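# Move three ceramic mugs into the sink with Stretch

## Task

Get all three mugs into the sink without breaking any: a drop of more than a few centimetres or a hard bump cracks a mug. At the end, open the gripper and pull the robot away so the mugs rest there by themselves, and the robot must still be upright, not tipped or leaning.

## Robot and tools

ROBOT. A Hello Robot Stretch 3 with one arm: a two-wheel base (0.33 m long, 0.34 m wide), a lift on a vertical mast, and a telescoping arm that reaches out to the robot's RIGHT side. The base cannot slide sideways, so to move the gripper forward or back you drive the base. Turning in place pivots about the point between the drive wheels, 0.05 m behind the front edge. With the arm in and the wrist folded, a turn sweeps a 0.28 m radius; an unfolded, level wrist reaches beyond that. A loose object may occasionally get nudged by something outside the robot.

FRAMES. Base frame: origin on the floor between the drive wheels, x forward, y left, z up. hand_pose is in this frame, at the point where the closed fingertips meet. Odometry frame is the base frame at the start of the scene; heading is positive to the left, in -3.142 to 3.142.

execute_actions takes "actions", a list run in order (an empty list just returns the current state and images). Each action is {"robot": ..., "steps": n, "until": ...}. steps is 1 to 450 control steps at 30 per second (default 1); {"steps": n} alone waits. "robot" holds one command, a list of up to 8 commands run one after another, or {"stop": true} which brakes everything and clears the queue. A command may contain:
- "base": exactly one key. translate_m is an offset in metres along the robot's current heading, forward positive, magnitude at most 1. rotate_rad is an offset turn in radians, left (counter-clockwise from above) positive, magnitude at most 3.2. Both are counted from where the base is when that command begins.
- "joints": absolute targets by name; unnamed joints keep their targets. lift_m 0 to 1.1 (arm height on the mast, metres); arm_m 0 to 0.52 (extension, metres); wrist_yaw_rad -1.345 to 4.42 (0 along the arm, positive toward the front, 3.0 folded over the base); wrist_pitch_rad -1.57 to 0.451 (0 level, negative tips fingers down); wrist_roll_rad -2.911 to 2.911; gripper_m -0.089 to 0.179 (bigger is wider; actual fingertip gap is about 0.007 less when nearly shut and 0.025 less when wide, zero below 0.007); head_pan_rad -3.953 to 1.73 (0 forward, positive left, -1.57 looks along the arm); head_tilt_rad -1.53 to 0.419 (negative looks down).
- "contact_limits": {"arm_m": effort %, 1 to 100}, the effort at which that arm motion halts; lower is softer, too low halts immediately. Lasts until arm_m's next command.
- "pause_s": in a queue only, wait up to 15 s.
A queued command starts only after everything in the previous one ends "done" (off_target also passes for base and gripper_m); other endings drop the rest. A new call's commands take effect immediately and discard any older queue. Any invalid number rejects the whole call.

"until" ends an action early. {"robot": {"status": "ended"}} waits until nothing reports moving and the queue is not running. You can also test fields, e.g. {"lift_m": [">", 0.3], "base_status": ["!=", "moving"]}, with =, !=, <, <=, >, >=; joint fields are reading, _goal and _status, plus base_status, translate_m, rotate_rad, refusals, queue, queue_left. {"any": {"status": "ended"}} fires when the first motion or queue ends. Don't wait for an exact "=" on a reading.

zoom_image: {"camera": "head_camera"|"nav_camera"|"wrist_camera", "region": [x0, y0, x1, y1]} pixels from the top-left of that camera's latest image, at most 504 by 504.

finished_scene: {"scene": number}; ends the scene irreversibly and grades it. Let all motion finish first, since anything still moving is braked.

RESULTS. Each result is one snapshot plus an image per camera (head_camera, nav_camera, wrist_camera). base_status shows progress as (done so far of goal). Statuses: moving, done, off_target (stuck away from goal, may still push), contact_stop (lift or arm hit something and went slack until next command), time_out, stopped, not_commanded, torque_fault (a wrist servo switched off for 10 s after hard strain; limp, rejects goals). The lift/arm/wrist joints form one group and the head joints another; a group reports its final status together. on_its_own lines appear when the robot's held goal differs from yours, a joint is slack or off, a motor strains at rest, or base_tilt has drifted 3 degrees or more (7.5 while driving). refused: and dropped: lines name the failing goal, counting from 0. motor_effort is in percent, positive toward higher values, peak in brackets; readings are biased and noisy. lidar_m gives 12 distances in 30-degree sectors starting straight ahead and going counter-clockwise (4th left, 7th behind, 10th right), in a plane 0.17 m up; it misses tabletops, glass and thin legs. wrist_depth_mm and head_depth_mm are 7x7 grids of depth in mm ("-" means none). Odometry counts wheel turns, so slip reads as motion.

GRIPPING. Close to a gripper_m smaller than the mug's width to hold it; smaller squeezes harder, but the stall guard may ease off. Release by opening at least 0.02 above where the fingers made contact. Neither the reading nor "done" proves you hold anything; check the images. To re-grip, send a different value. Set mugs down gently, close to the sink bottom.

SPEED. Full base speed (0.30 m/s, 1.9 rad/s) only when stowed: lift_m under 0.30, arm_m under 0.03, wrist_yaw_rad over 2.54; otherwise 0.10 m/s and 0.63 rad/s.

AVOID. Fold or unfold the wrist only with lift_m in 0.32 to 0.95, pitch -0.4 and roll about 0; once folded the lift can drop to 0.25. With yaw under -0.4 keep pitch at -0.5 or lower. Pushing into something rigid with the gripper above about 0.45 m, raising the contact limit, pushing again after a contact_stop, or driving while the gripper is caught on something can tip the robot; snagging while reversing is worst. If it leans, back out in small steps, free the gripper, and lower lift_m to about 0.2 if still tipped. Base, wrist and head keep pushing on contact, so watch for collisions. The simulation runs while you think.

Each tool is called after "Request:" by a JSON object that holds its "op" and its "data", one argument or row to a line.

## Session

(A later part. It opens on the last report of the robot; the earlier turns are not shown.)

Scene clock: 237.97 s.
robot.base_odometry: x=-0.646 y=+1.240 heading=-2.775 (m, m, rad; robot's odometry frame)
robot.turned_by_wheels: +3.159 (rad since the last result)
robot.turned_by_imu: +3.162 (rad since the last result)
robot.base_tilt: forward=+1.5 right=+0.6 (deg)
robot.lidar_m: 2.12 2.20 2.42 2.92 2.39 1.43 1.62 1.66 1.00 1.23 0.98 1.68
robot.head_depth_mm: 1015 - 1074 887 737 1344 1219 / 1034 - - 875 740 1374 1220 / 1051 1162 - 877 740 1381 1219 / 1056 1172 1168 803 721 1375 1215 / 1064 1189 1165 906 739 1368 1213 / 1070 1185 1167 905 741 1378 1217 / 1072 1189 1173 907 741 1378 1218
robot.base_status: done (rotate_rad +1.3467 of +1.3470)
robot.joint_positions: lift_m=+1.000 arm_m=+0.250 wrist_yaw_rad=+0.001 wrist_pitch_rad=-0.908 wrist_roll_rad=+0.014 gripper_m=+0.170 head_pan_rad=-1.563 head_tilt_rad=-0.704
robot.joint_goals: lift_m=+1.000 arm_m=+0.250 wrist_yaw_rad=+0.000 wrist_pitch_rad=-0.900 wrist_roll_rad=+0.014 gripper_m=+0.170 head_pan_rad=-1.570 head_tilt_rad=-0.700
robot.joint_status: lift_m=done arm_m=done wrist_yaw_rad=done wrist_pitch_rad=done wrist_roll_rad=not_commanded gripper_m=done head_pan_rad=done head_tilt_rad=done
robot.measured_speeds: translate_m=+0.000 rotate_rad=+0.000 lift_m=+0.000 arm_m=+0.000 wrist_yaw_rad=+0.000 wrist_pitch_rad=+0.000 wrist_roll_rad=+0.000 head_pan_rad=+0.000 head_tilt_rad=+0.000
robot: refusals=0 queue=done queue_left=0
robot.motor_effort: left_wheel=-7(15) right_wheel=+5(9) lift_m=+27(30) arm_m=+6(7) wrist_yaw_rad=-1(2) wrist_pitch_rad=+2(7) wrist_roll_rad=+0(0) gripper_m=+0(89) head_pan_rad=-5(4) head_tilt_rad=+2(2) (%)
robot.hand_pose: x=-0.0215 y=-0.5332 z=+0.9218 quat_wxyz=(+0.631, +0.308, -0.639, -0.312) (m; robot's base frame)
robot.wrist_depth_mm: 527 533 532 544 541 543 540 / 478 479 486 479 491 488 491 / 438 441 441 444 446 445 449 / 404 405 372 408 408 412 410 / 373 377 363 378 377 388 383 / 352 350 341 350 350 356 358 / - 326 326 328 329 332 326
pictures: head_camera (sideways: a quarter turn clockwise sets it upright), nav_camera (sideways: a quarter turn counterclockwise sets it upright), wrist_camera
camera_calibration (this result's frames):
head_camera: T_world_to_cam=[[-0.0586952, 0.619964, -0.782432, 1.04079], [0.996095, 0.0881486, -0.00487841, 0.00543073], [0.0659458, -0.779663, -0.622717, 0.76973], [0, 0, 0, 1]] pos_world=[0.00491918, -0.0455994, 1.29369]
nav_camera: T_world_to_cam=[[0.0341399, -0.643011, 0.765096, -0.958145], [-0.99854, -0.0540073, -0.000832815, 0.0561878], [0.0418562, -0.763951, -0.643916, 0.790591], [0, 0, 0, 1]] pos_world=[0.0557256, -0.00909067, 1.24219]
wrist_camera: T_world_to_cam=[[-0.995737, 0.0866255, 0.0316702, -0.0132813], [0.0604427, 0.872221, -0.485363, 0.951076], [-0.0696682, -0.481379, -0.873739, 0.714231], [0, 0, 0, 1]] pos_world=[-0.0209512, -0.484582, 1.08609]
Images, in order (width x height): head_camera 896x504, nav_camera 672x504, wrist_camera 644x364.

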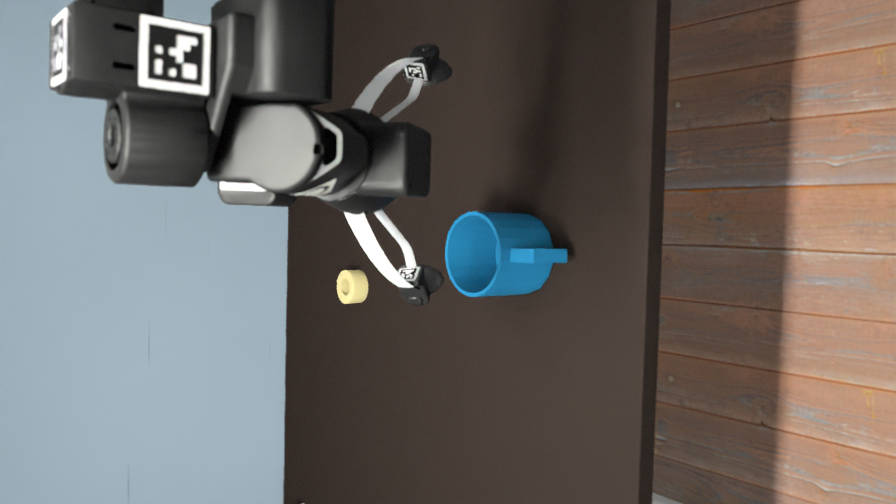

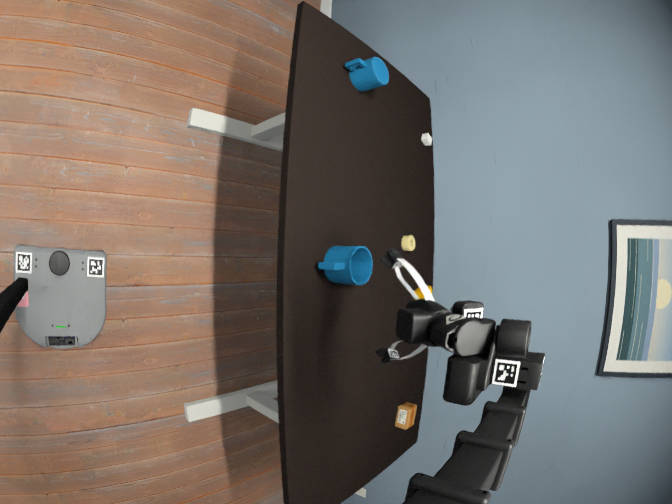

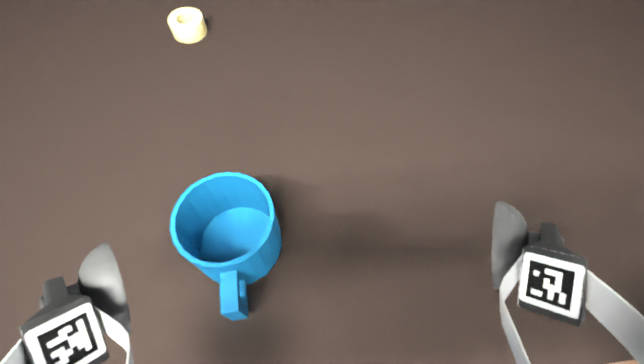

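Request:
{"op": "execute_actions", "data": {
  "actions": [
    {"robot":[{"base":{"translate_m":0.062},"joints":{"arm_m":0.328}},{"joints":{"lift_m":0.85}}],"steps":450,"until":{"robot":{"status":"ended"}}}
  ]
}}

Scene clock: 249.87 s.
robot.base_odometry: x=-0.704 y=+1.218 heading=-2.775 (m, m, rad; robot's odometry frame)
robot.turned_by_wheels: +0.000 (rad since the last result)
robot.turned_by_imu: +0.001 (rad since the last result)
robot.base_tilt: forward=+1.4 right=+0.5 (deg)
robot.lidar_m: 2.06 2.14 2.39 2.92 2.48 1.48 1.68 1.72 1.04 1.23 0.94 1.68
robot.head_depth_mm: 1044 1157 1239 - 718 1345 1223 / 1044 1165 1243 - 738 1342 1221 / 1050 1166 1236 - 723 1378 1223 / 1052 1169 1160 933 743 1379 1224 / 1061 1185 1169 903 740 1375 1215 / 1070 1188 1165 905 741 1378 1216 / 1070 1195 1172 914 741 1353 1211
robot.base_status: done (translate_m +0.0620 of +0.0620)
robot.joint_positions: lift_m=+0.850 arm_m=+0.328 wrist_yaw_rad=+0.001 wrist_pitch_rad=-0.908 wrist_roll_rad=+0.014 gripper_m=+0.170 head_pan_rad=-1.563 head_tilt_rad=-0.704
robot.joint_goals: lift_m=+0.850 arm_m=+0.328 wrist_yaw_rad=+0.000 wrist_pitch_rad=-0.900 wrist_roll_rad=+0.014 gripper_m=+0.170 head_pan_rad=-1.570 head_tilt_rad=-0.700
robot.joint_status: lift_m=done arm_m=done wrist_yaw_rad=done wrist_pitch_rad=done wrist_roll_rad=not_commanded gripper_m=done head_pan_rad=done head_tilt_rad=done
robot.measured_speeds: translate_m=+0.000 rotate_rad=+0.000 lift_m=+0.000 arm_m=+0.000 wrist_yaw_rad=+0.000 wrist_pitch_rad=+0.000 wrist_roll_rad=+0.000 head_pan_rad=+0.000 head_tilt_rad=+0.000
robot: refusals=0 queue=done queue_left=0
robot.motor_effort: left_wheel=-7(10) right_wheel=+4(7) lift_m=+24(28) arm_m=+6(8) wrist_yaw_rad=+0(1) wrist_pitch_rad=+2(2) wrist_roll_rad=+0(0) gripper_m=+0(0) head_pan_rad=-5(5) head_tilt_rad=+2(2) (%)
robot.hand_pose: x=-0.0215 y=-0.6112 z=+0.7720 quat_wxyz=(+0.631, +0.308, -0.639, -0.312) (m; robot's base frame)
robot.wrist_depth_mm: 309 314 315 316 316 317 320 / 280 280 283 285 286 289 289 / 257 257 258 259 261 261 263 / 236 237 165 172 241 241 241 / 219 219 191 210 219 226 223 / 206 204 191 197 203 206 211 / - 191 182 185 193 193 192
pictures: head_camera (sideways: a quarter turn clockwise sets it upright), nav_camera (sideways: a quarter turn counterclockwise sets it upright), wrist_camera
camera_calibration (this result's frames):
head_camera: T_world_to_cam=[[-0.0586951, 0.619964, -0.782432, 1.04079], [0.996095, 0.0881484, -0.00487841, 0.00543073], [0.0659456, -0.779663, -0.622717, 0.76973], [0, 0, 0, 1]] pos_world=[0.00491917, -0.0455994, 1.29369]
nav_camera: T_world_to_cam=[[0.0341397, -0.643011, 0.765096, -0.958145], [-0.99854, -0.054007, -0.000832815, 0.0561878], [0.0418561, -0.763951, -0.643916, 0.790591], [0, 0, 0, 1]] pos_world=[0.0557256, -0.00909068, 1.24219]
wrist_camera: T_world_to_cam=[[-0.995737, 0.0866236, 0.0316807, -0.00179217], [0.0604444, 0.87228, -0.485257, 0.946345], [-0.0696692, -0.481273, -0.873798, 0.54593], [0, 0, 0, 1]] pos_world=[-0.0209513, -0.562581, 0.93631]
Images, in order (width x height): head_camera 896x504, nav_camera 672x504, wrist_camera 644x364.

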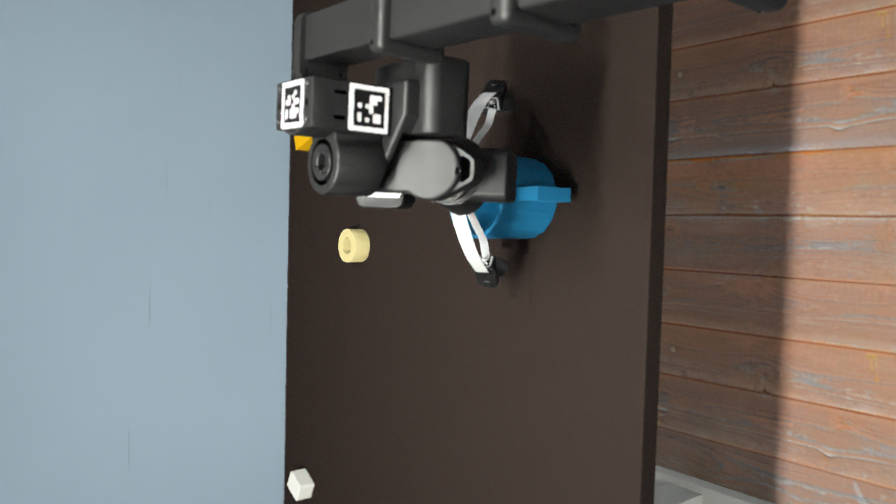

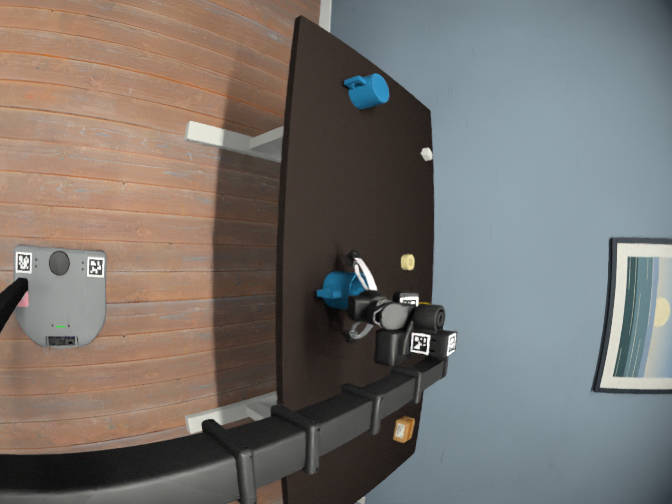

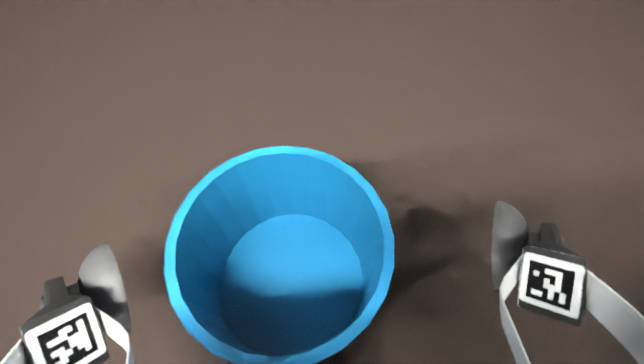

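Request:
{"op": "execute_actions", "data": {
  "actions": [
    {"robot":[{"base":{"translate_m":0.008},"joints":{"arm_m":0.32}},{"joints":{"gripper_m":0.04}},{"joints":{"lift_m":0.93}}],"steps":450,"until":{"robot":{"status":"ended"}}}
  ]
}}

Request:
{"op": "execute_actions", "data": {
  "actions": [
    {"robot":[{"joints":{"arm_m":0.0,"wrist_pitch_rad":-0.5}},{"base":{"rotate_rad":1.717},"joints":{"wrist_yaw_rad":2.6,"lift_m":0.29}},{"base":{"translate_m":1.0}},{"base":{"translate_m":1.0}},{"base":{"translate_m":0.47},"joints":{"lift_m":0.9}},{"base":{"rotate_rad":1.407},"joints":{"lift_m":1.09,"wrist_yaw_rad":0}},{"joints":{"arm_m":0.25,"wrist_pitch_rad":-0.8}}],"steps":450,"until":{"robot":{"status":"ended"}}},
    {"steps":450,"until":{"robot":{"status":"ended"}}}
  ]
}}

Scene clock: 266.03 s.
robot.base_odometry: x=-0.712 y=+1.215 heading=-2.775 (m, m, rad; robot's odometry frame)
robot.turned_by_wheels: +0.000 (rad since the last result)
robot.turned_by_imu: +0.001 (rad since the last result)
robot.base_tilt: forward=+1.5 right=+0.7 (deg)
robot.lidar_m: 2.05 2.13 2.38 2.92 2.48 1.50 1.69 1.73 1.05 1.23 0.94 1.68
robot.head_depth_mm: 1045 1124 - 902 740 1347 1219 / 1045 1123 - 875 740 1346 1213 / 1054 1157 - 686 739 1375 1224 / 1055 1174 1165 879 744 1382 1215 / 1062 1181 1175 906 738 1372 1223 / 1064 1181 1166 906 739 1379 1219 / 1064 1194 1168 907 740 1341 1221
robot.base_status: done (translate_m +0.0080 of +0.0080)
robot.joint_positions: lift_m=+0.930 arm_m=+0.320 wrist_yaw_rad=+0.001 wrist_pitch_rad=-0.924 wrist_roll_rad=+0.014 gripper_m=+0.048 head_pan_rad=-1.563 head_tilt_rad=-0.704
robot.joint_goals: lift_m=+0.930 arm_m=+0.320 wrist_yaw_rad=+0.000 wrist_pitch_rad=-0.900 wrist_roll_rad=+0.014 gripper_m=+0.046 head_pan_rad=-1.570 head_tilt_rad=-0.700
robot.joint_status: lift_m=done arm_m=done wrist_yaw_rad=done wrist_pitch_rad=done wrist_roll_rad=not_commanded gripper_m=done head_pan_rad=done head_tilt_rad=done
robot.measured_speeds: translate_m=+0.000 rotate_rad=+0.000 lift_m=+0.000 arm_m=+0.000 wrist_yaw_rad=+0.000 wrist_pitch_rad=+0.000 wrist_roll_rad=+0.000 head_pan_rad=+0.000 head_tilt_rad=+0.000
robot: refusals=0 queue=done queue_left=0
robot.on_its_own: gripper_m is held at +0.046, not at your +0.040, by its stall guard, which is not easing now
robot.motor_effort: left_wheel=-7(9) right_wheel=+4(7) lift_m=+29(31) arm_m=-5(5) wrist_yaw_rad=+0(1) wrist_pitch_rad=+7(7) wrist_roll_rad=+0(0) gripper_m=-21(100) head_pan_rad=-4(5) head_tilt_rad=+3(3) (%)
robot.hand_pose: x=-0.0215 y=-0.6006 z=+0.8495 quat_wxyz=(+0.629, +0.313, -0.637, -0.317) (m; robot's base frame)
robot.wrist_depth_mm: 416 414 410 419 419 430 428 / 380 379 383 381 384 384 388 / 347 346 348 350 353 354 355 / 321 321 173 187 316 327 328 / 295 298 181 210 176 301 303 / 277 280 185 194 183 285 284 / 259 259 259 151 263 263 264
pictures: head_camera (sideways: a quarter turn clockwise sets it upright), nav_camera (sideways: a quarter turn counterclockwise sets it upright), wrist_camera
camera_calibration (this result's frames):
head_camera: T_world_to_cam=[[-0.0586949, 0.619964, -0.782432, 1.04079], [0.996095, 0.0881482, -0.00487843, 0.00543075], [0.0659455, -0.779663, -0.622717, 0.769729], [0, 0, 0, 1]] pos_world=[0.00491916, -0.0455994, 1.29369]
nav_camera: T_world_to_cam=[[0.0341396, -0.643011, 0.765096, -0.958145], [-0.99854, -0.0540068, -0.000832806, 0.0561878], [0.0418559, -0.763951, -0.643916, 0.790591], [0, 0, 0, 1]] pos_world=[0.0557256, -0.00909071, 1.24219]
wrist_camera: T_world_to_cam=[[-0.995737, 0.0861147, 0.0330605, -0.0066488], [0.0604394, 0.879838, -0.471416, 0.967474], [-0.0696837, -0.467408, -0.881291, 0.633457], [0, 0, 0, 1]] pos_world=[-0.0209524, -0.554565, 1.01456]
Images, in order (width x height): head_camera 896x504, nav_camera 672x504, wrist_camera 644x364.

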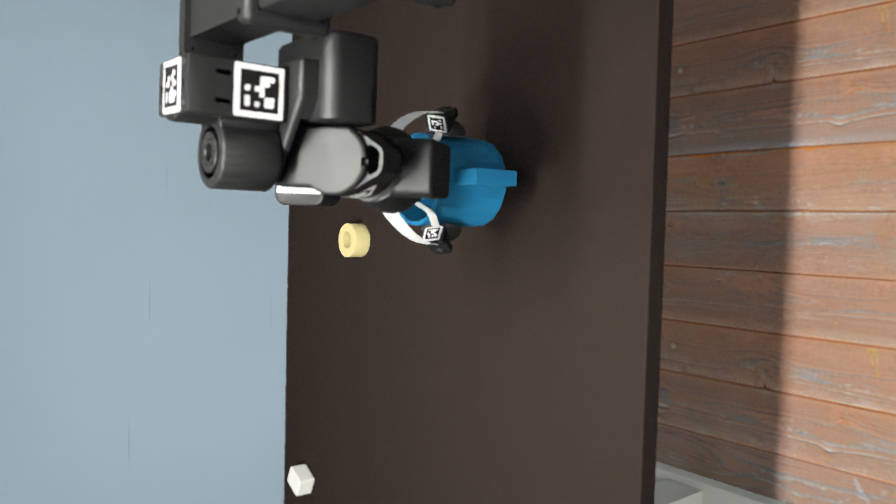

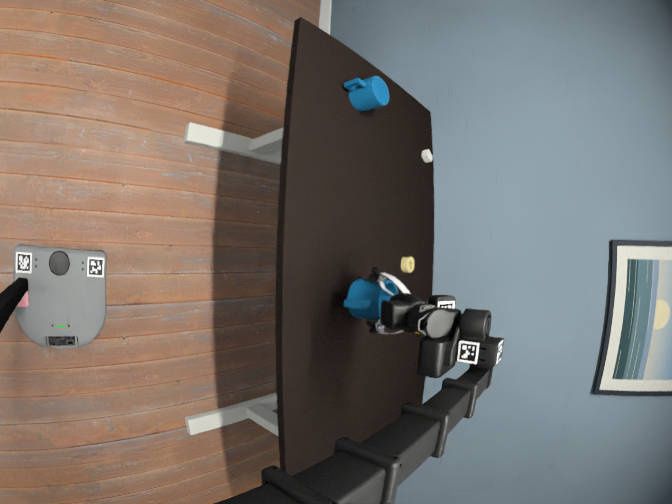

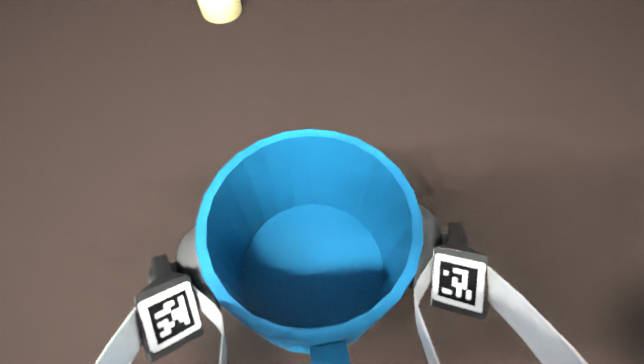

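Scene clock: 296.03 s.
robot.base_odometry: x=+0.499 y=-0.937 heading=+0.348 (m, m, rad; robot's odometry frame)
robot.turned_by_wheels: +3.123 (rad since the last result)
robot.turned_by_imu: +3.125 (rad since the last result)
robot.base_tilt: forward=+1.5 right=+0.5 (deg)
robot.lidar_m: 1.44 1.47 1.58 3.26 3.34 2.45 1.70 0.73 0.51 0.48 0.49 0.64
robot.head_depth_mm: - - - - - 780 979 / - - - - - 780 981 / 925 998 - - - 786 986 / 926 995 977 801 654 789 988 / 817 925 978 605 658 789 993 / 930 990 977 606 659 795 999 / 933 1005 963 606 661 797 999
robot.base_status: done (rotate_rad +1.4067 of +1.4070)
robot.joint_positions: lift_m=+1.090 arm_m=+0.022 wrist_yaw_rad=+0.002 wrist_pitch_rad=-0.825 wrist_roll_rad=+0.014 gripper_m=+0.048 head_pan_rad=-1.563 head_tilt_rad=-0.704
robot.joint_goals: lift_m=+1.090 arm_m=+0.250 wrist_yaw_rad=+0.000 wrist_pitch_rad=-0.800 wrist_roll_rad=+0.014 gripper_m=+0.046 head_pan_rad=-1.570 head_tilt_rad=-0.700
robot.joint_status: lift_m=done arm_m=moving wrist_yaw_rad=done wrist_pitch_rad=moving wrist_roll_rad=not_commanded gripper_m=done head_pan_rad=done head_tilt_rad=done
robot.measured_speeds: translate_m=+0.000 rotate_rad=+0.000 lift_m=+0.000 arm_m=+0.078 wrist_yaw_rad=+0.000 wrist_pitch_rad=-0.072 wrist_roll_rad=+0.000 head_pan_rad=+0.000 head_tilt_rad=+0.000
robot: refusals=0 queue=running queue_left=0
robot.on_its_own: gripper_m is held at +0.046, not at your +0.040, by its stall guard, which is not easing now
robot.motor_effort: left_wheel=-7(14) right_wheel=+5(8) lift_m=+30(31) arm_m=+9(6) wrist_yaw_rad=-2(4) wrist_pitch_rad=+9(13) wrist_roll_rad=+0(0) gripper_m=-21(22) head_pan_rad=-4(5) head_tilt_rad=+3(2) (%)
robot.hand_pose: x=-0.0213 y=-0.3236 z=+1.0240 quat_wxyz=(+0.644, +0.282, -0.652, -0.285) (m; robot's base frame)
robot.wrist_depth_mm: 597 640 684 655 452 453 455 / 568 679 690 591 398 399 395 / 349 348 355 353 354 364 372 / 318 327 173 187 369 488 547 / 400 429 182 210 175 670 790 / 521 555 187 194 185 - - / 786 811 - 128 - - -
pictures: head_camera (sideways: a quarter turn clockwise sets it upright), nav_camera (sideways: a quarter turn counterclockwise sets it upright), wrist_camera
camera_calibration (this result's frames):
head_camera: T_world_to_cam=[[-0.058686, 0.619965, -0.782432, 1.04079], [0.996097, 0.0881339, -0.00487842, 0.00543074], [0.0659343, -0.779664, -0.622717, 0.76973], [0, 0, 0, 1]] pos_world=[0.0049185, -0.0455994, 1.29369]
nav_camera: T_world_to_cam=[[0.0341304, -0.643011, 0.765096, -0.958145], [-0.998541, -0.0539925, -0.000832809, 0.0561878], [0.041845, -0.763951, -0.643916, 0.790591], [0, 0, 0, 1]] pos_world=[0.0557255, -0.00909141, 1.24219]
wrist_camera: T_world_to_cam=[[-0.995828, 0.0879682, 0.0242648, -0.0264918], [0.0596507, 0.828749, -0.556432, 0.876534], [-0.0690578, -0.552663, -0.830539, 0.837179], [0, 0, 0, 1]] pos_world=[-0.0208535, -0.261419, 1.18368]
Images, in order (width x height): head_camera 896x504, nav_camera 672x504, wrist_camera 644x364.

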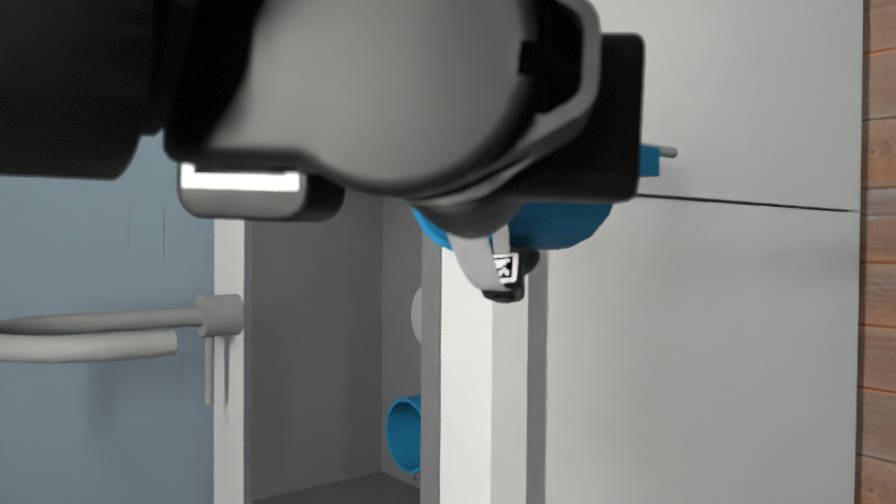

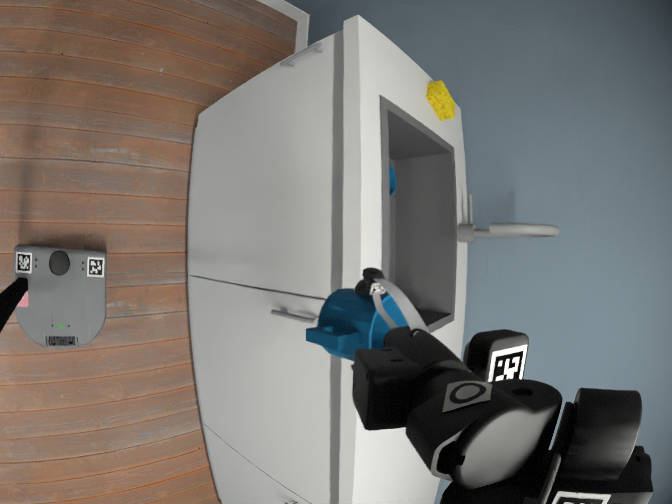

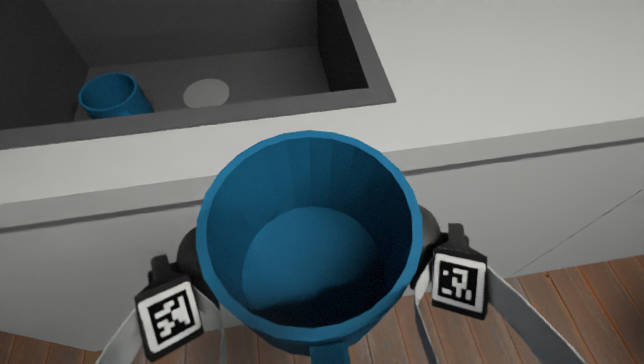

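Request:
{"op": "execute_actions", "data": {
  "actions": [
    {"robot":[{"base":{"translate_m":0.04},"joints":{"arm_m":0.5,"wrist_pitch_rad":-0.88}},{"joints":{"lift_m":0.88}}],"steps":450,"until":{"robot":{"status":"ended"}}}
  ]
}}

Scene clock: 312.87 s.
robot.base_odometry: x=+0.537 y=-0.924 heading=+0.348 (m, m, rad; robot's odometry frame)
robot.turned_by_wheels: +0.000 (rad since the last result)
robot.turned_by_imu: +0.001 (rad since the last result)
robot.base_tilt: forward=+1.5 right=+0.7 (deg)
robot.lidar_m: 1.40 1.43 1.56 3.65 3.32 2.50 1.74 0.73 0.51 0.48 0.49 0.64
robot.head_depth_mm: 918 991 - 585 645 778 974 / 922 976 947 605 646 780 974 / 922 997 - 604 648 783 981 / 910 982 972 605 649 782 983 / 901 930 976 604 653 785 990 / 925 1003 974 606 652 791 991 / 930 1001 934 606 656 792 995
robot.base_status: done (translate_m +0.0400 of +0.0400)
robot.joint_positions: lift_m=+0.880 arm_m=+0.500 wrist_yaw_rad=+0.001 wrist_pitch_rad=-0.905 wrist_roll_rad=+0.014 gripper_m=+0.048 head_pan_rad=-1.563 head_tilt_rad=-0.704
robot.joint_goals: lift_m=+0.880 arm_m=+0.500 wrist_yaw_rad=+0.000 wrist_pitch_rad=-0.880 wrist_roll_rad=+0.014 gripper_m=+0.046 head_pan_rad=-1.570 head_tilt_rad=-0.700
robot.joint_status: lift_m=done arm_m=done wrist_yaw_rad=done wrist_pitch_rad=done wrist_roll_rad=not_commanded gripper_m=done head_pan_rad=done head_tilt_rad=done
robot.measured_speeds: translate_m=+0.000 rotate_rad=+0.000 lift_m=+0.000 arm_m=+0.000 wrist_yaw_rad=+0.000 wrist_pitch_rad=+0.000 wrist_roll_rad=+0.000 head_pan_rad=+0.000 head_tilt_rad=+0.000
robot: refusals=0 queue=done queue_left=0
robot.on_its_own: gripper_m is held at +0.046, not at your +0.040, by its stall guard, which is not easing now
robot.motor_effort: left_wheel=-7(9) right_wheel=+4(8) lift_m=+24(29) arm_m=+6(8) wrist_yaw_rad=+0(1) wrist_pitch_rad=+7(9) wrist_roll_rad=+0(0) gripper_m=-21(22) head_pan_rad=-5(4) head_tilt_rad=+3(3) (%)
robot.hand_pose: x=-0.0215 y=-0.7838 z=+0.8023 quat_wxyz=(+0.632, +0.307, -0.640, -0.312) (m; robot's base frame)
robot.wrist_depth_mm: 183 190 198 210 217 161 117 / 211 220 234 247 251 166 119 / 249 264 279 279 288 172 122 / 278 281 173 187 232 177 125 / 258 259 182 211 176 183 128 / 240 241 186 194 182 169 131 / 225 224 224 141 228 214 132
pictures: head_camera (sideways: a quarter turn clockwise sets it upright), nav_camera (sideways: a quarter turn counterclockwise sets it upright), wrist_camera
camera_calibration (this result's frames):
head_camera: T_world_to_cam=[[-0.0586777, 0.619966, -0.782432, 1.04079], [0.996098, 0.0881205, -0.00487841, 0.00543072], [0.0659238, -0.779665, -0.622717, 0.76973], [0, 0, 0, 1]] pos_world=[0.00491789, -0.0455994, 1.29369]
nav_camera: T_world_to_cam=[[0.0341217, -0.643012, 0.765096, -0.958145], [-0.998542, -0.0539791, -0.000832815, 0.0561879], [0.0418347, -0.763952, -0.643916, 0.790591], [0, 0, 0, 1]] pos_world=[0.0557254, -0.00909208, 1.24219]
wrist_camera: T_world_to_cam=[[-0.99572, 0.086911, 0.0314368, 0.0125943], [0.0606131, 0.870864, -0.487773, 1.11254], [-0.06977, -0.48378, -0.872404, 0.48624], [0, 0, 0, 1]] pos_world=[-0.0209691, -0.734731, 0.966468]
Images, in order (width x height): head_camera 896x504, nav_camera 672x504, wrist_camera 644x364.

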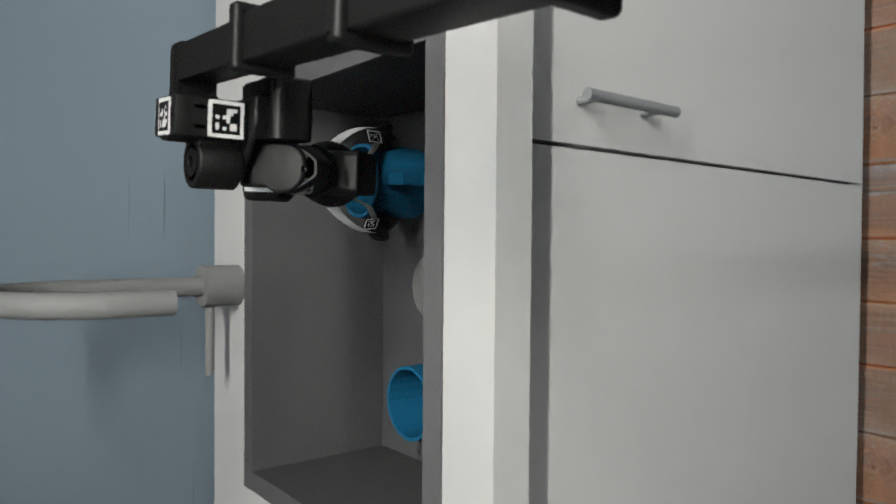

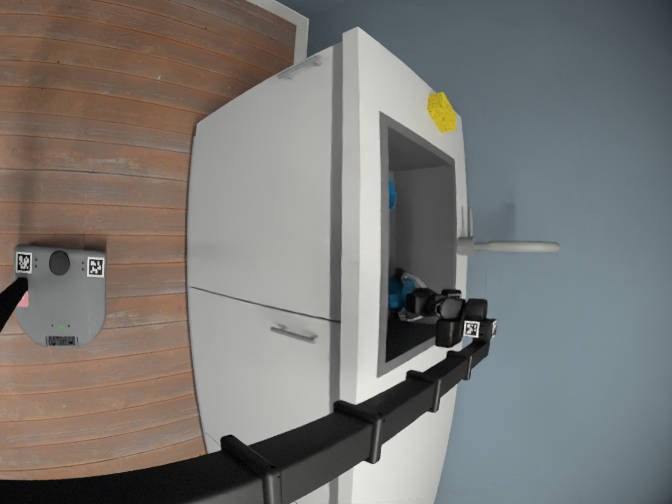

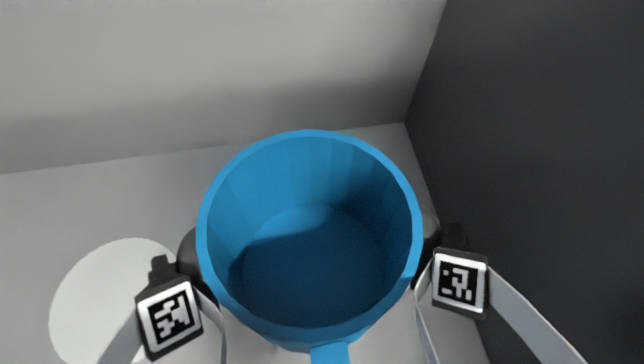

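Request:
{"op": "execute_actions", "data": {
  "actions": [
    {"robot":[{"joints":{"lift_m":0.847}},{"joints":{"gripper_m":0.115}}],"steps":450,"until":{"robot":{"status":"ended"}}}
  ]
}}

Scene clock: 318.37 s.
robot.base_odometry: x=+0.537 y=-0.924 heading=+0.348 (m, m, rad; robot's odometry frame)
robot.turned_by_wheels: +0.000 (rad since the last result)
robot.turned_by_imu: +0.000 (rad since the last result)
robot.base_tilt: forward=+1.5 right=+0.6 (deg)
robot.lidar_m: 1.40 1.43 1.56 3.67 3.34 2.50 1.74 0.73 0.51 0.48 0.49 0.64
robot.head_depth_mm: 917 987 - 585 647 788 974 / 923 1002 914 604 646 779 974 / 920 1011 - 604 650 778 982 / 914 981 975 606 652 780 987 / 902 928 973 604 652 785 986 / 927 999 977 606 655 787 988 / 933 1001 931 606 656 789 996
robot.base_status: done (translate_m +0.0400 of +0.0400)
robot.joint_positions: lift_m=+0.847 arm_m=+0.500 wrist_yaw_rad=+0.001 wrist_pitch_rad=-0.893 wrist_roll_rad=+0.014 gripper_m=+0.115 head_pan_rad=-1.563 head_tilt_rad=-0.704
robot.joint_goals: lift_m=+0.847 arm_m=+0.500 wrist_yaw_rad=+0.000 wrist_pitch_rad=-0.880 wrist_roll_rad=+0.014 gripper_m=+0.115 head_pan_rad=-1.570 head_tilt_rad=-0.700
robot.joint_status: lift_m=done arm_m=done wrist_yaw_rad=done wrist_pitch_rad=done wrist_roll_rad=not_commanded gripper_m=done head_pan_rad=done head_tilt_rad=done
robot.measured_speeds: translate_m=+0.000 rotate_rad=+0.000 lift_m=+0.000 arm_m=+0.000 wrist_yaw_rad=+0.000 wrist_pitch_rad=+0.000 wrist_roll_rad=+0.000 head_pan_rad=+0.000 head_tilt_rad=+0.000
robot: refusals=0 queue=done queue_left=0
robot.motor_effort: left_wheel=-7(7) right_wheel=+4(4) lift_m=+24(21) arm_m=+6(6) wrist_yaw_rad=+0(0) wrist_pitch_rad=+3(7) wrist_roll_rad=+0(0) gripper_m=+0(86) head_pan_rad=-4(5) head_tilt_rad=+2(3) (%)
robot.hand_pose: x=-0.0215 y=-0.7864 z=+0.7710 quat_wxyz=(+0.633, +0.304, -0.642, -0.308) (m; robot's base frame)
robot.wrist_depth_mm: 181 188 198 207 214 161 117 / 207 218 231 244 248 166 119 / 245 258 266 271 264 172 122 / 247 248 202 192 242 178 125 / 229 229 212 221 187 173 128 / 212 214 204 206 208 - 132 / 198 - 199 140 199 195 128
pictures: head_camera (sideways: a quarter turn clockwise sets it upright), nav_camera (sideways: a quarter turn counterclockwise sets it upright), wrist_camera
camera_calibration (this result's frames):
head_camera: T_world_to_cam=[[-0.0586778, 0.619966, -0.782432, 1.04079], [0.996098, 0.0881207, -0.00487841, 0.00543071], [0.065924, -0.779665, -0.622717, 0.76973], [0, 0, 0, 1]] pos_world=[0.0049179, -0.0455994, 1.29369]
nav_camera: T_world_to_cam=[[0.0341219, -0.643012, 0.765096, -0.958145], [-0.998542, -0.0539793, -0.000832817, 0.0561879], [0.0418348, -0.763952, -0.643916, 0.790591], [0, 0, 0, 1]] pos_world=[0.0557254, -0.00909206, 1.24219]
wrist_camera: T_world_to_cam=[[-0.99572, 0.0872852, 0.0303757, 0.0149187], [0.0606182, 0.864908, -0.498257, 1.10294], [-0.0697627, -0.494283, -0.866497, 0.444863], [0, 0, 0, 1]] pos_world=[-0.0209687, -0.735358, 0.934568]
Images, in order (width x height): head_camera 896x504, nav_camera 672x504, wrist_camera 644x364.

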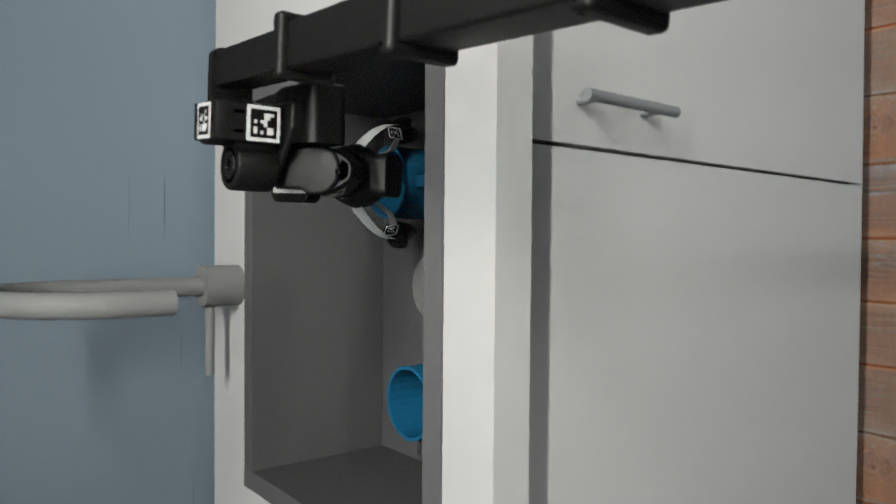

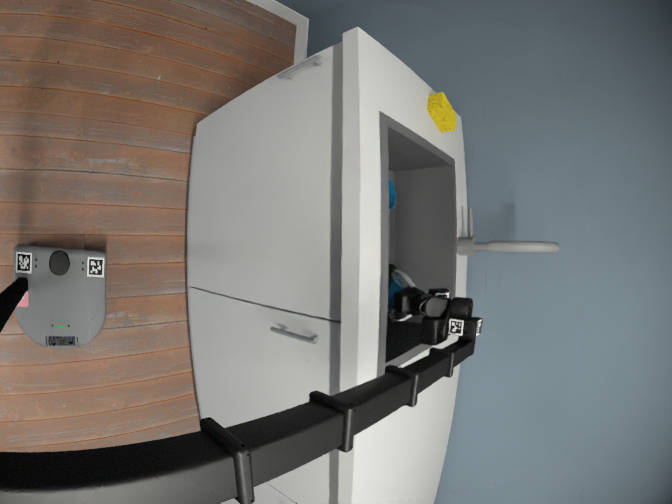

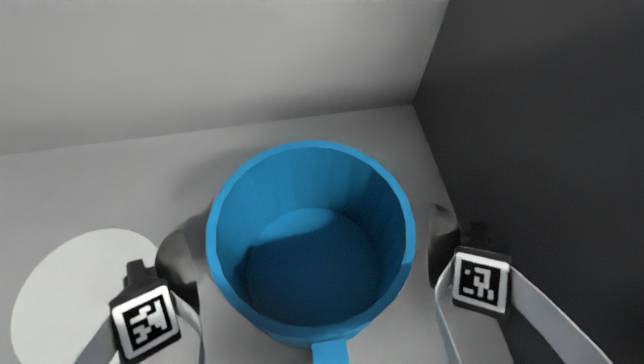

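Request:
{"op": "execute_actions", "data": {
  "actions": [
    {"robot":[{"joints":{"lift_m":1.03}},{"joints":{"arm_m":0.0,"wrist_pitch_rad":-0.4}},{"base":{"rotate_rad":1.992},"joints":{"wrist_yaw_rad":2.6,"lift_m":0.29}},{"base":{"translate_m":1.0}},{"base":{"translate_m":1.0}},{"base":{"translate_m":0.657},"joints":{"lift_m":0.9}},{"base":{"rotate_rad":1.168},"joints":{"lift_m":1.0,"wrist_yaw_rad":-0.4,"wrist_pitch_rad":-0.9,"gripper_m":0.17}},{"joints":{"arm_m":0.32}}],"steps":450,"until":{"robot":{"status":"ended"}}},
    {"steps":450,"until":{"robot":{"status":"ended"}}},
    {"steps":450,"until":{"robot":{"status":"ended"}}}
  ]
}}

Scene clock: 364.30 s.
robot.base_odometry: x=-1.311 y=+0.985 heading=-2.775 (m, m, rad; robot's odometry frame)
robot.turned_by_wheels: +3.159 (rad since the last result)
robot.turned_by_imu: +3.163 (rad since the last result)
robot.base_tilt: forward=+1.6 right=+0.7 (deg)
robot.lidar_m: 1.44 1.50 1.97 2.97 3.04 2.38 2.09 1.50 1.26 0.75 1.22 1.53
robot.head_depth_mm: 972 1113 1159 876 738 668 1212 / 989 - 1074 874 739 671 1219 / 1009 1115 - 849 738 1284 1196 / 1022 1133 1210 906 740 1324 1213 / 1022 1141 1284 1471 1624 1384 1219 / 1028 1139 1287 1472 1629 1412 1222 / 1027 1148 1291 1467 1619 1408 1213
robot.base_status: done (rotate_rad +1.1677 of +1.1680)
robot.joint_positions: lift_m=+1.000 arm_m=+0.320 wrist_yaw_rad=-0.399 wrist_pitch_rad=-0.908 wrist_roll_rad=+0.014 gripper_m=+0.170 head_pan_rad=-1.563 head_tilt_rad=-0.704
robot.joint_goals: lift_m=+1.000 arm_m=+0.320 wrist_yaw_rad=-0.400 wrist_pitch_rad=-0.900 wrist_roll_rad=+0.014 gripper_m=+0.170 head_pan_rad=-1.570 head_tilt_rad=-0.700
robot.joint_status: lift_m=done arm_m=done wrist_yaw_rad=done wrist_pitch_rad=done wrist_roll_rad=not_commanded gripper_m=done head_pan_rad=done head_tilt_rad=done
robot.measured_speeds: translate_m=+0.000 rotate_rad=+0.000 lift_m=+0.000 arm_m=+0.000 wrist_yaw_rad=+0.000 wrist_pitch_rad=+0.000 wrist_roll_rad=+0.000 head_pan_rad=+0.000 head_tilt_rad=+0.000
robot: refusals=0 queue=done queue_left=0
robot.motor_effort: left_wheel=-7(14) right_wheel=+4(9) lift_m=+27(28) arm_m=+6(8) wrist_yaw_rad=+0(2) wrist_pitch_rad=+2(5) wrist_roll_rad=+0(0) gripper_m=+0(93) head_pan_rad=-4(5) head_tilt_rad=+2(2) (%)
robot.hand_pose: x=-0.0754 y=-0.5922 z=+0.9218 quat_wxyz=(+0.557, +0.175, -0.688, -0.432) (m; robot's base frame)
robot.wrist_depth_mm: 534 530 532 534 538 542 548 / 489 481 485 490 490 491 493 / 635 440 439 444 446 449 454 / 745 405 406 411 411 413 411 / 912 370 305 365 379 386 381 / - 350 341 343 353 350 359 / - 329 328 324 331 330 330
pictures: head_camera (sideways: a quarter turn clockwise sets it upright), nav_camera (sideways: a quarter turn counterclockwise sets it upright), wrist_camera
camera_calibration (this result's frames):
head_camera: T_world_to_cam=[[-0.0586723, 0.619966, -0.782432, 1.04079], [0.996099, 0.0881118, -0.00487842, 0.00543072], [0.065917, -0.779665, -0.622717, 0.76973], [0, 0, 0, 1]] pos_world=[0.00491749, -0.0455994, 1.29369]
nav_camera: T_world_to_cam=[[0.0341161, -0.643012, 0.765096, -0.958145], [-0.998542, -0.0539704, -0.000832812, 0.0561879], [0.041828, -0.763952, -0.643916, 0.790591], [0, 0, 0, 1]] pos_world=[0.0557253, -0.00909251, 1.24219]
wrist_camera: T_world_to_cam=[[-0.883549, 0.467266, 0.0316908, 0.171979], [0.395106, 0.780012, -0.485255, 0.976332], [-0.251462, -0.416225, -0.873798, 0.70698], [0, 0, 0, 1]] pos_world=[-0.0560235, -0.547648, 1.08608]
Images, in order (width x height): head_camera 896x504, nav_camera 672x504, wrist_camera 644x364.

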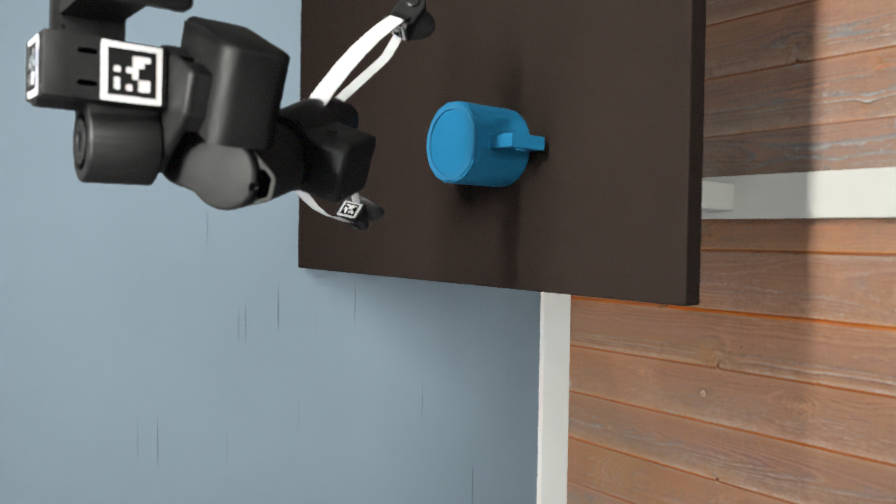

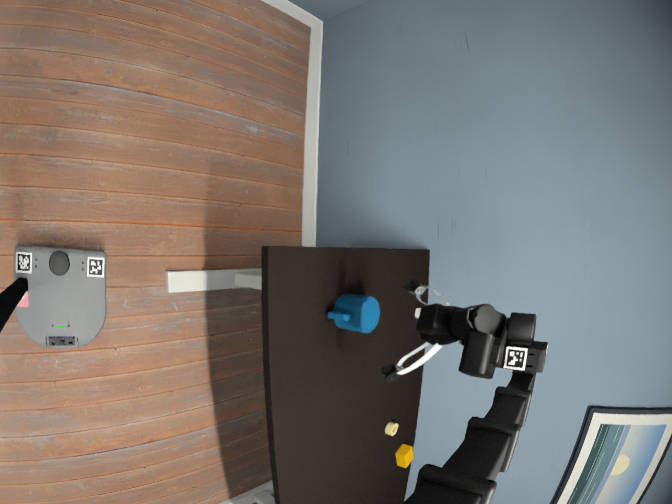

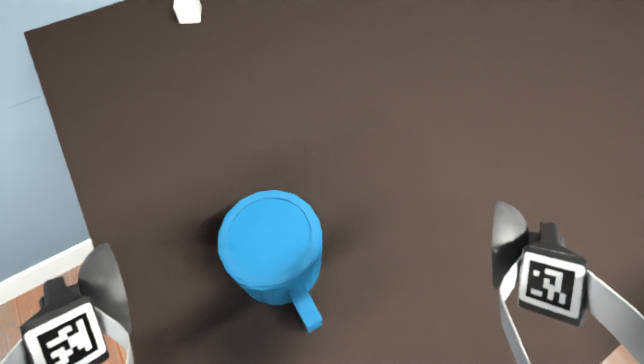

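Request:
{"op": "execute_actions", "data": {
  "actions": [
    {"robot":[{"base":{"translate_m":-0.049},"joints":{"arm_m":0.363,"wrist_yaw_rad":0}},{"joints":{"lift_m":0.85}}],"steps":450,"until":{"robot":{"status":"ended"}}}
  ]
}}

Scene clock: 373.10 s.
robot.base_odometry: x=-1.266 y=+1.003 heading=-2.775 (m, m, rad; robot's odometry frame)
robot.turned_by_wheels: +0.000 (rad since the last result)
robot.turned_by_imu: +0.000 (rad since the last result)
robot.base_tilt: forward=+1.5 right=+0.7 (deg)
robot.lidar_m: 1.49 1.55 2.03 2.96 3.02 2.34 2.04 1.46 1.26 0.75 1.22 1.58
robot.head_depth_mm: 1011 1128 1205 877 719 1322 1216 / 1013 1133 - 849 739 1327 1219 / 1022 1137 1211 776 739 1309 1214 / 1022 1135 1159 936 739 1283 1213 / 1023 1135 1271 1372 760 1323 1218 / 1027 1150 1291 1474 1631 1399 1224 / 1028 1150 1297 1474 1630 1404 1223
robot.base_status: done (translate_m -0.0490 of -0.0490)
robot.joint_positions: lift_m=+0.850 arm_m=+0.363 wrist_yaw_rad=-0.002 wrist_pitch_rad=-0.908 wrist_roll_rad=+0.014 gripper_m=+0.170 head_pan_rad=-1.563 head_tilt_rad=-0.704
robot.joint_goals: lift_m=+0.850 arm_m=+0.363 wrist_yaw_rad=+0.000 wrist_pitch_rad=-0.900 wrist_roll_rad=+0.014 gripper_m=+0.170 head_pan_rad=-1.570 head_tilt_rad=-0.700
robot.joint_status: lift_m=done arm_m=done wrist_yaw_rad=done wrist_pitch_rad=done wrist_roll_rad=not_commanded gripper_m=done head_pan_rad=done head_tilt_rad=done
robot.measured_speeds: translate_m=+0.000 rotate_rad=+0.000 lift_m=+0.000 arm_m=+0.000 wrist_yaw_rad=+0.000 wrist_pitch_rad=+0.000 wrist_roll_rad=+0.000 head_pan_rad=+0.000 head_tilt_rad=+0.000
robot: refusals=0 queue=done queue_left=0
robot.motor_effort: left_wheel=-6(13) right_wheel=+4(4) lift_m=+22(30) arm_m=+6(9) wrist_yaw_rad=+1(0) wrist_pitch_rad=+2(2) wrist_roll_rad=+0(0) gripper_m=+0(0) head_pan_rad=-5(5) head_tilt_rad=+2(3) (%)
robot.hand_pose: x=-0.0219 y=-0.6462 z=+0.7720 quat_wxyz=(+0.631, +0.307, -0.640, -0.313) (m; robot's base frame)
robot.wrist_depth_mm: 596 311 314 313 317 317 322 / 679 282 284 284 287 288 288 / 778 258 259 255 261 261 264 / 902 237 150 151 235 239 242 / 225 220 139 139 214 225 224 / 869 203 131 129 204 206 210 / - 191 189 149 192 193 191
pictures: head_camera (sideways: a quarter turn clockwise sets it upright), nav_camera (sideways: a quarter turn counterclockwise sets it upright), wrist_camera
camera_calibration (this result's frames):
head_camera: T_world_to_cam=[[-0.0586723, 0.619966, -0.782432, 1.04079], [0.996099, 0.0881118, -0.00487842, 0.00543072], [0.065917, -0.779665, -0.622717, 0.76973], [0, 0, 0, 1]] pos_world=[0.00491749, -0.0455994, 1.29369]
nav_camera: T_world_to_cam=[[0.0341161, -0.643012, 0.765096, -0.958145], [-0.998542, -0.0539704, -0.000832812, 0.0561879], [0.041828, -0.763952, -0.643916, 0.790591], [0, 0, 0, 1]] pos_world=[0.0557253, -0.00909251, 1.24219]
wrist_camera: T_world_to_cam=[[-0.995447, 0.0898968, 0.031695, 0.00289329], [0.0633085, 0.872101, -0.485213, 0.976802], [-0.0712604, -0.480997, -0.873821, 0.529215], [0, 0, 0, 1]] pos_world=[-0.0212476, -0.597579, 0.936305]
Images, in order (width x height): head_camera 896x504, nav_camera 672x504, wrist_camera 644x364.

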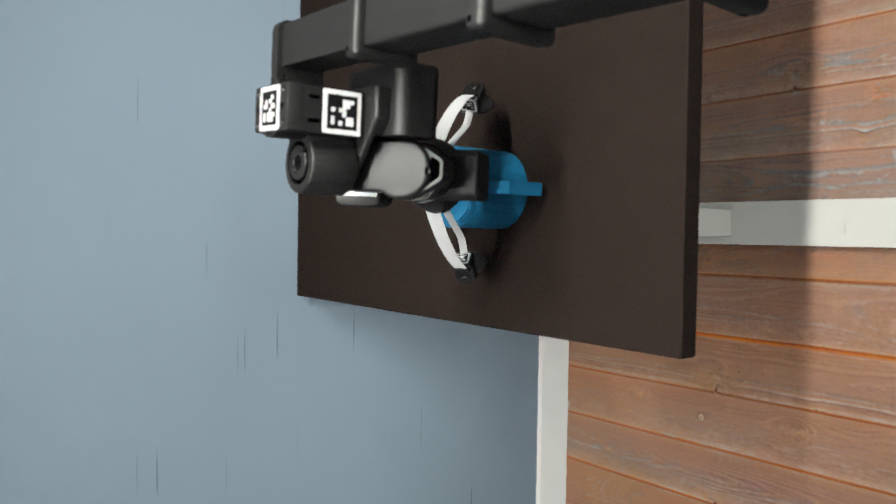

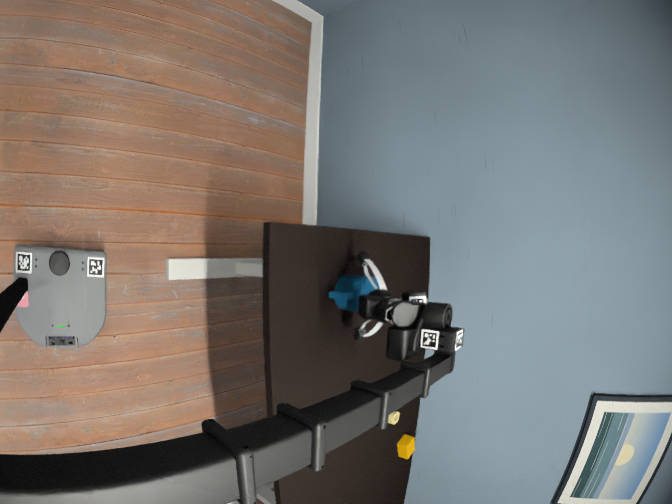

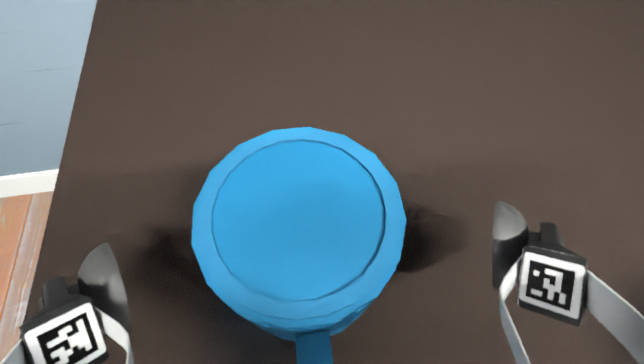

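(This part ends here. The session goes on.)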